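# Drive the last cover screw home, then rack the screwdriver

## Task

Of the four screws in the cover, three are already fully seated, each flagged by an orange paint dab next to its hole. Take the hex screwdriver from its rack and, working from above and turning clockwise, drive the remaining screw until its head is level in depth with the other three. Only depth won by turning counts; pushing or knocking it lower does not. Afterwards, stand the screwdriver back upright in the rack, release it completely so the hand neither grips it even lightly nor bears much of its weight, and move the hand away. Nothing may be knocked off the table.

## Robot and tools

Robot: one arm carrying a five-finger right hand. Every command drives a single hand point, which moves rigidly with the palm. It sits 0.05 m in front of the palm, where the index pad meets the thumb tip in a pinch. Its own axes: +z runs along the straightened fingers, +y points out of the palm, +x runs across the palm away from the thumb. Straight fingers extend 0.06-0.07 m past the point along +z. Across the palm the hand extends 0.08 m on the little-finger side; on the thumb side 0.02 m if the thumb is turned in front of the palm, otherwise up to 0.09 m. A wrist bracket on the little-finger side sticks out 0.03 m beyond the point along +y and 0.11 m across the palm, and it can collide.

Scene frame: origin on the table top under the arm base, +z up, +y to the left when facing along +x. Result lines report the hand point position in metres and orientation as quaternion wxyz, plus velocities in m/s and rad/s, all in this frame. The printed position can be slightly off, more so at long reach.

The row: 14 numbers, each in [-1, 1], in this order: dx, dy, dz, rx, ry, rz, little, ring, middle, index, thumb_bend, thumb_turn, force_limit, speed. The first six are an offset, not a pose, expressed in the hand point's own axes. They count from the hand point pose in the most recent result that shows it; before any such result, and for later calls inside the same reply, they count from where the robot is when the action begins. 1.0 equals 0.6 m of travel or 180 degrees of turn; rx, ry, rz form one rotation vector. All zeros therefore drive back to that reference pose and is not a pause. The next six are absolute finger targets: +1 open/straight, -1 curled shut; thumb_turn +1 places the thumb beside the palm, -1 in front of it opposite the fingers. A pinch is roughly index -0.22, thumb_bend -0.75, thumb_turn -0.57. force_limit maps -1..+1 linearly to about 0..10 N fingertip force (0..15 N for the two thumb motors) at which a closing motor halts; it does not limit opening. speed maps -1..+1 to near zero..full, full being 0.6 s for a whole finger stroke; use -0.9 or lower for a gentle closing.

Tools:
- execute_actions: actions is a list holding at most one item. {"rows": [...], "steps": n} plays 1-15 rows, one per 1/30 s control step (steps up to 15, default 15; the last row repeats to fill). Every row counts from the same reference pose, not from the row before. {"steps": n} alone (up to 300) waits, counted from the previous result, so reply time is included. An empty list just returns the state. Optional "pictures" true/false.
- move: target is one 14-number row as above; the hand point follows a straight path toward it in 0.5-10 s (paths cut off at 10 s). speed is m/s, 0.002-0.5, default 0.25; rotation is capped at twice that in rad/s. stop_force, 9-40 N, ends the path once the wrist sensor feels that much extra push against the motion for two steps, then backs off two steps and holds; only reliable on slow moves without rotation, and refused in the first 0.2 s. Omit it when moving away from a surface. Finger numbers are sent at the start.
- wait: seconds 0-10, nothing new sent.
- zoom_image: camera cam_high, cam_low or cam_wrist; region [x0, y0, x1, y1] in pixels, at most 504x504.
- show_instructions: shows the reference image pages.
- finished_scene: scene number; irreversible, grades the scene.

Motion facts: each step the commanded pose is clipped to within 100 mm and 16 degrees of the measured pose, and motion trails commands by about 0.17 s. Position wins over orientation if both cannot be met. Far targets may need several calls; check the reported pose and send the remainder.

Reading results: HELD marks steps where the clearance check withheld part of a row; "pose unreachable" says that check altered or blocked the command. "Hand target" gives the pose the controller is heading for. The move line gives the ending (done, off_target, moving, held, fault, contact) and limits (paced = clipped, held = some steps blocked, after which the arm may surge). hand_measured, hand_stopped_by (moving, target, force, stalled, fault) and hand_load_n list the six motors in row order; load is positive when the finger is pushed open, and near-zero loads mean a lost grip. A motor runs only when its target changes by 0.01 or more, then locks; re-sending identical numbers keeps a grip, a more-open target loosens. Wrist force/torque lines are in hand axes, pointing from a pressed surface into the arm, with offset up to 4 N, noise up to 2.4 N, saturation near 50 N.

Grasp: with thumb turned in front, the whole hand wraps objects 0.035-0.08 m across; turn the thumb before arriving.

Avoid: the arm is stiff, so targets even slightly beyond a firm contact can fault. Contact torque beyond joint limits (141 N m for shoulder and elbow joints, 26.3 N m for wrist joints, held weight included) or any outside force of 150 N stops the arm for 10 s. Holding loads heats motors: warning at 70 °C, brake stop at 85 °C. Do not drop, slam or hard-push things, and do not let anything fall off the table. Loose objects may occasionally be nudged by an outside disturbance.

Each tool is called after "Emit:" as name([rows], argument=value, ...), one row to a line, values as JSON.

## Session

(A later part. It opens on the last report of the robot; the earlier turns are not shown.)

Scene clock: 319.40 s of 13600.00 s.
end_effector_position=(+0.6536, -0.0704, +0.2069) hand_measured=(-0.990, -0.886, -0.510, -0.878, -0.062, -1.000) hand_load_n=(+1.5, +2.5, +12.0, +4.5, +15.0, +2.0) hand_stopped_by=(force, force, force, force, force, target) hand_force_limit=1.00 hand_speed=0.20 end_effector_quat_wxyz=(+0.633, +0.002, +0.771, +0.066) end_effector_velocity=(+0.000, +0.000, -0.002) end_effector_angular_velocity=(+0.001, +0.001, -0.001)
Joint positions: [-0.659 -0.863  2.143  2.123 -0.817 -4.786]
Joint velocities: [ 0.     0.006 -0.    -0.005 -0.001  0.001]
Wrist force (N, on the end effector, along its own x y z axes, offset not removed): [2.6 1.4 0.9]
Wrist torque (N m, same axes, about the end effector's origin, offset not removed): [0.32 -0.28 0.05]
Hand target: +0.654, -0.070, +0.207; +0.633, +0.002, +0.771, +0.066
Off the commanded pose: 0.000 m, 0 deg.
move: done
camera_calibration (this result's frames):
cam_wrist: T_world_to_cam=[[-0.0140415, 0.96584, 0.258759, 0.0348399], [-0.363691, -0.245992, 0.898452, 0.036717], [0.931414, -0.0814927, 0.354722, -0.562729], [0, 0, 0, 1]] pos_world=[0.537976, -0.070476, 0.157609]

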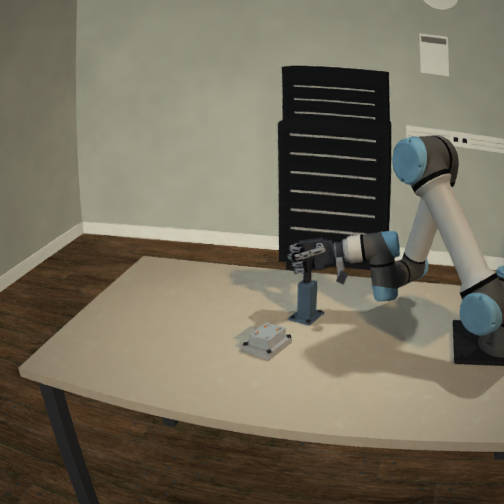

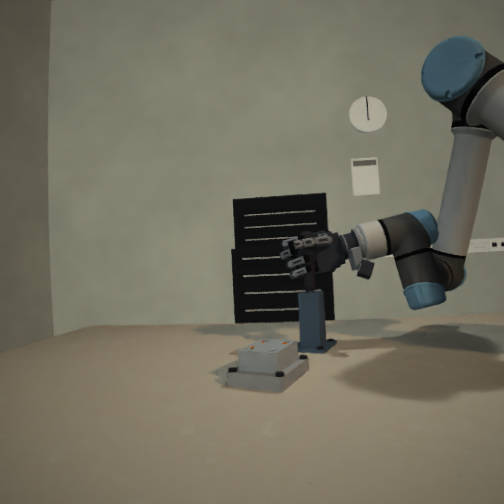

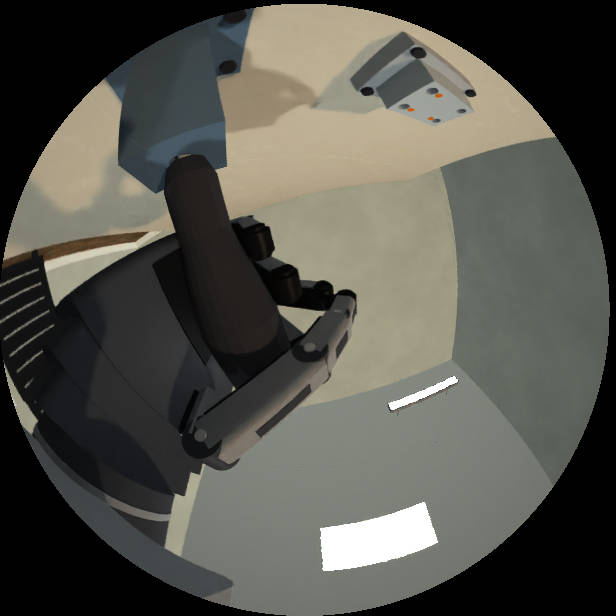

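Nearly seated. Releasing and retreating.

Emit:
move(target=[0,0,0,0,0,0,0,0,0.2,0,0.6,-1,1,-0.3])

Emit:
move(target=[-0.03,-0.008,-0.23,0,0,0,1,1,1,1,1,-1,1,0.5], speed=0.1)

Emit:
move(target=[-0.2,0,0,0,0,0,1,1,1,1,1,-1,1,0.5])

Scene clock: 321.50 s of 13600.00 s.
end_effector_position=(+0.6536, -0.0704, +0.2069) hand_measured=(+0.000, +0.000, +0.200, +0.000, +0.600, -1.000) hand_load_n=(+0.0, +0.0, +0.0, +0.0, +0.0, +0.0) hand_stopped_by=(target, target, target, target, target, target) hand_force_limit=1.00 hand_speed=-0.30 end_effector_quat_wxyz=(+0.633, +0.002, +0.771, +0.066) end_effector_velocity=(-0.000, +0.000, -0.000) end_effector_angular_velocity=(+0.000, +0.000, +0.000)
Joint positions: [-0.659 -0.863  2.143  2.123 -0.817 -4.786]
Joint velocities: [ 0.     0.001  0.    -0.001 -0.    -0.   ]
Wrist force (N, on the end effector, along its own x y z axes, offset not removed): [0.0 1.6 0.5]
Wrist torque (N m, same axes, about the end effector's origin, offset not removed): [0.35 -0.02 0.14]
Hand target: +0.654, -0.070, +0.207; +0.633, +0.002, +0.771, +0.066
Off the commanded pose: 0.000 m, 0 deg.
move: done
camera_calibration (this result's frames):
cam_wrist: T_world_to_cam=[[-0.0140673, 0.965844, 0.25874, 0.0348692], [-0.363784, -0.245976, 0.898419, 0.0367547], [0.931377, -0.0814873, 0.354819, -0.562773], [0, 0, 0, 1]] pos_world=[0.538015, -0.0704963, 0.15764]

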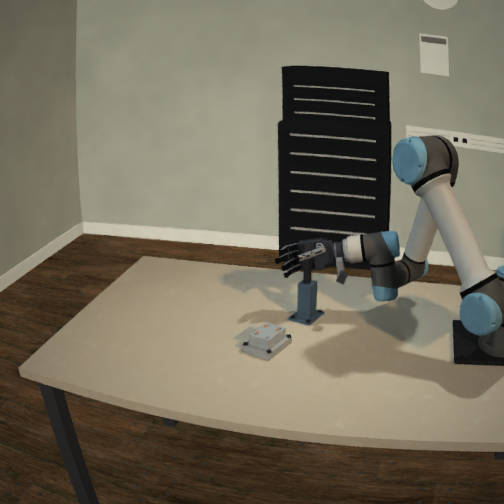

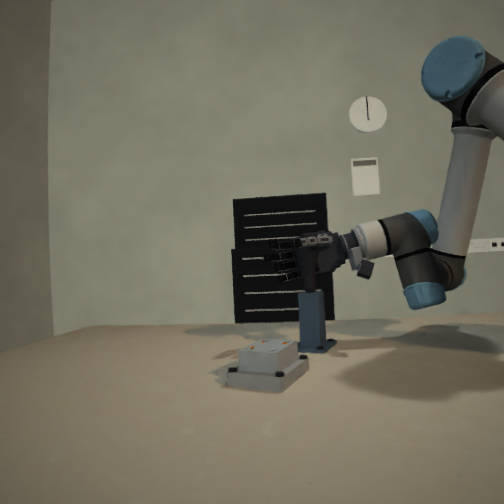

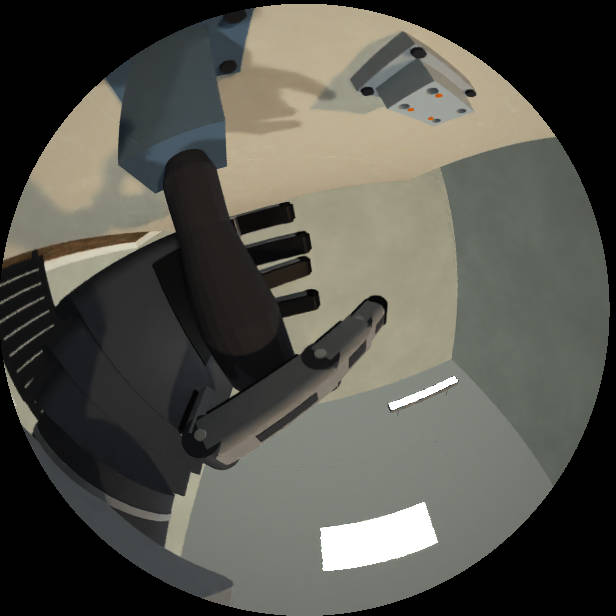

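Scene clock: 323.47 s of 13600.00 s.
end_effector_position=(+0.5231, -0.0906, +0.2499) hand_measured=(+1.000, +1.000, +1.000, +1.000, +1.000, -1.000) hand_load_n=(+0.0, +0.0, +0.0, +0.0, +0.0, +0.0) hand_stopped_by=(target, target, target, target, target, target) hand_force_limit=1.00 hand_speed=0.50 end_effector_quat_wxyz=(+0.633, +0.002, +0.771, +0.066) end_effector_velocity=(-0.003, -0.001, +0.000) end_effector_angular_velocity=(+0.000, +0.002, +0.000)
Joint positions: [-0.968 -1.106  2.497  2.138 -0.523 -4.943]
Joint velocities: [-0.008 -0.007  0.008  0.008  0.007 -0.009]
Wrist force (N, on the end effector, along its own x y z axes, offset not removed): [-1.3 1.1 1.6]
Wrist torque (N m, same axes, about the end effector's origin, offset not removed): [0.12 0.14 -0.10]
Hand target: +0.523, -0.091, +0.250; +0.633, +0.002, +0.771, +0.066
Off the commanded pose: 0.000 m, 0 deg.
move: done
camera_calibration (this result's frames):
cam_wrist: T_world_to_cam=[[-0.0139546, 0.96588, 0.258615, 0.0413994], [-0.36364, -0.245832, 0.898517, -0.0544053], [0.931435, -0.0815043, 0.354663, -0.458113], [0, 0, 0, 1]] pos_world=[0.407496, -0.0906996, 0.200653]

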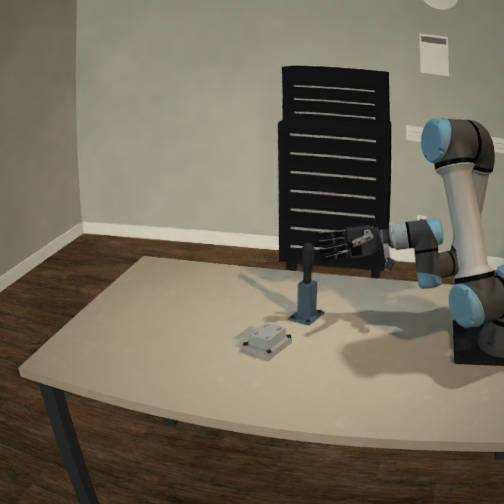

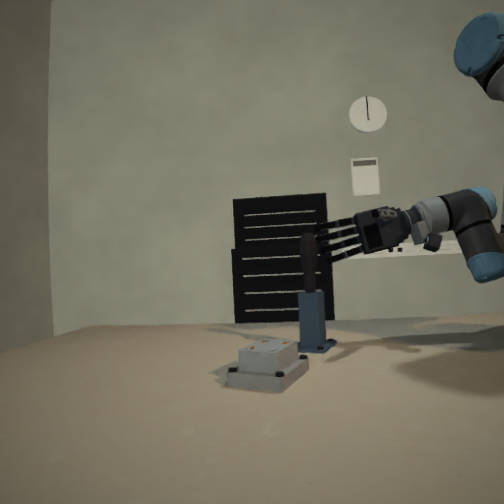

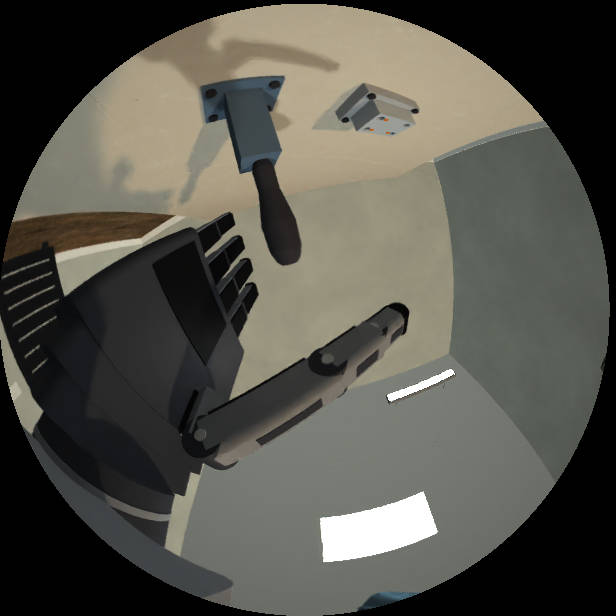

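Scene clock: 324.67 s of 13600.00 s.
end_effector_position=(+0.5467, -0.1009, +0.3669) hand_measured=(+1.000, +1.000, +1.000, +1.000, +1.000, -1.000) hand_load_n=(+0.0, +0.0, +0.0, +0.0, +0.0, +0.0) hand_stopped_by=(target, target, target, target, target, target) hand_force_limit=1.00 hand_speed=0.50 end_effector_quat_wxyz=(+0.634, +0.002, +0.771, +0.066) end_effector_velocity=(+0.001, +0.000, +0.002) end_effector_angular_velocity=(-0.001, +0.008, +0.004)
Joint positions: [-0.925 -1.445  2.365  2.581 -0.563 -4.911]
Joint velocities: [ 0.003 -0.012 -0.006  0.033 -0.001 -0.013]
Wrist force (N, on the end effector, along its own x y z axes, offset not removed): [1.5 1.4 -0.8]
Wrist torque (N m, same axes, about the end effector's origin, offset not removed): [0.41 -0.12 0.09]
Hand target: +0.547, -0.101, +0.367; +0.633, +0.002, +0.771, +0.066
Off the commanded pose: 0.000 m, 0 deg.
move: done
camera_calibration (this result's frames):
cam_wrist: T_world_to_cam=[[-0.0140296, 0.965823, 0.258823, 0.0213232], [-0.364804, -0.24595, 0.898013, -0.152637], [0.930979, -0.0818209, 0.355786, -0.522615], [0, 0, 0, 1]] pos_world=[0.43116, -0.100896, 0.31749]

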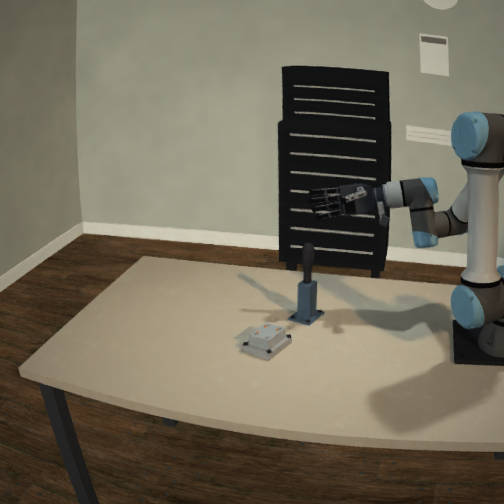

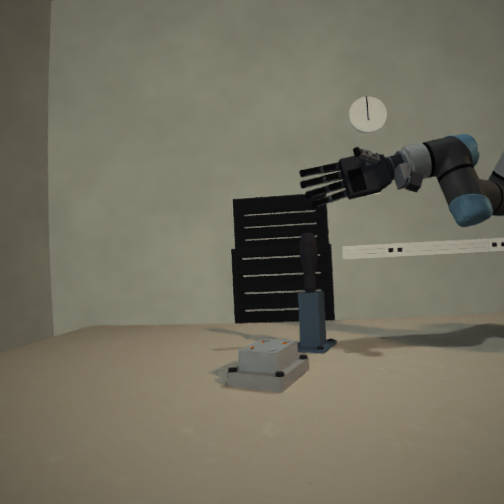

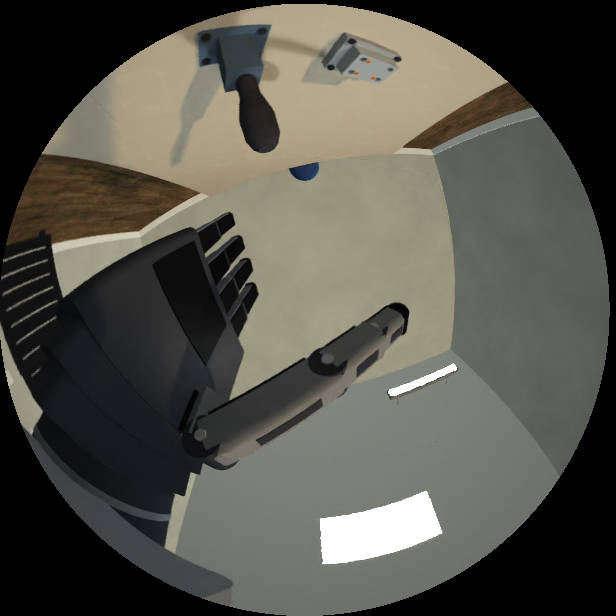

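Emit:
finished_scene(scene=2)

The scene is finished: the task was done.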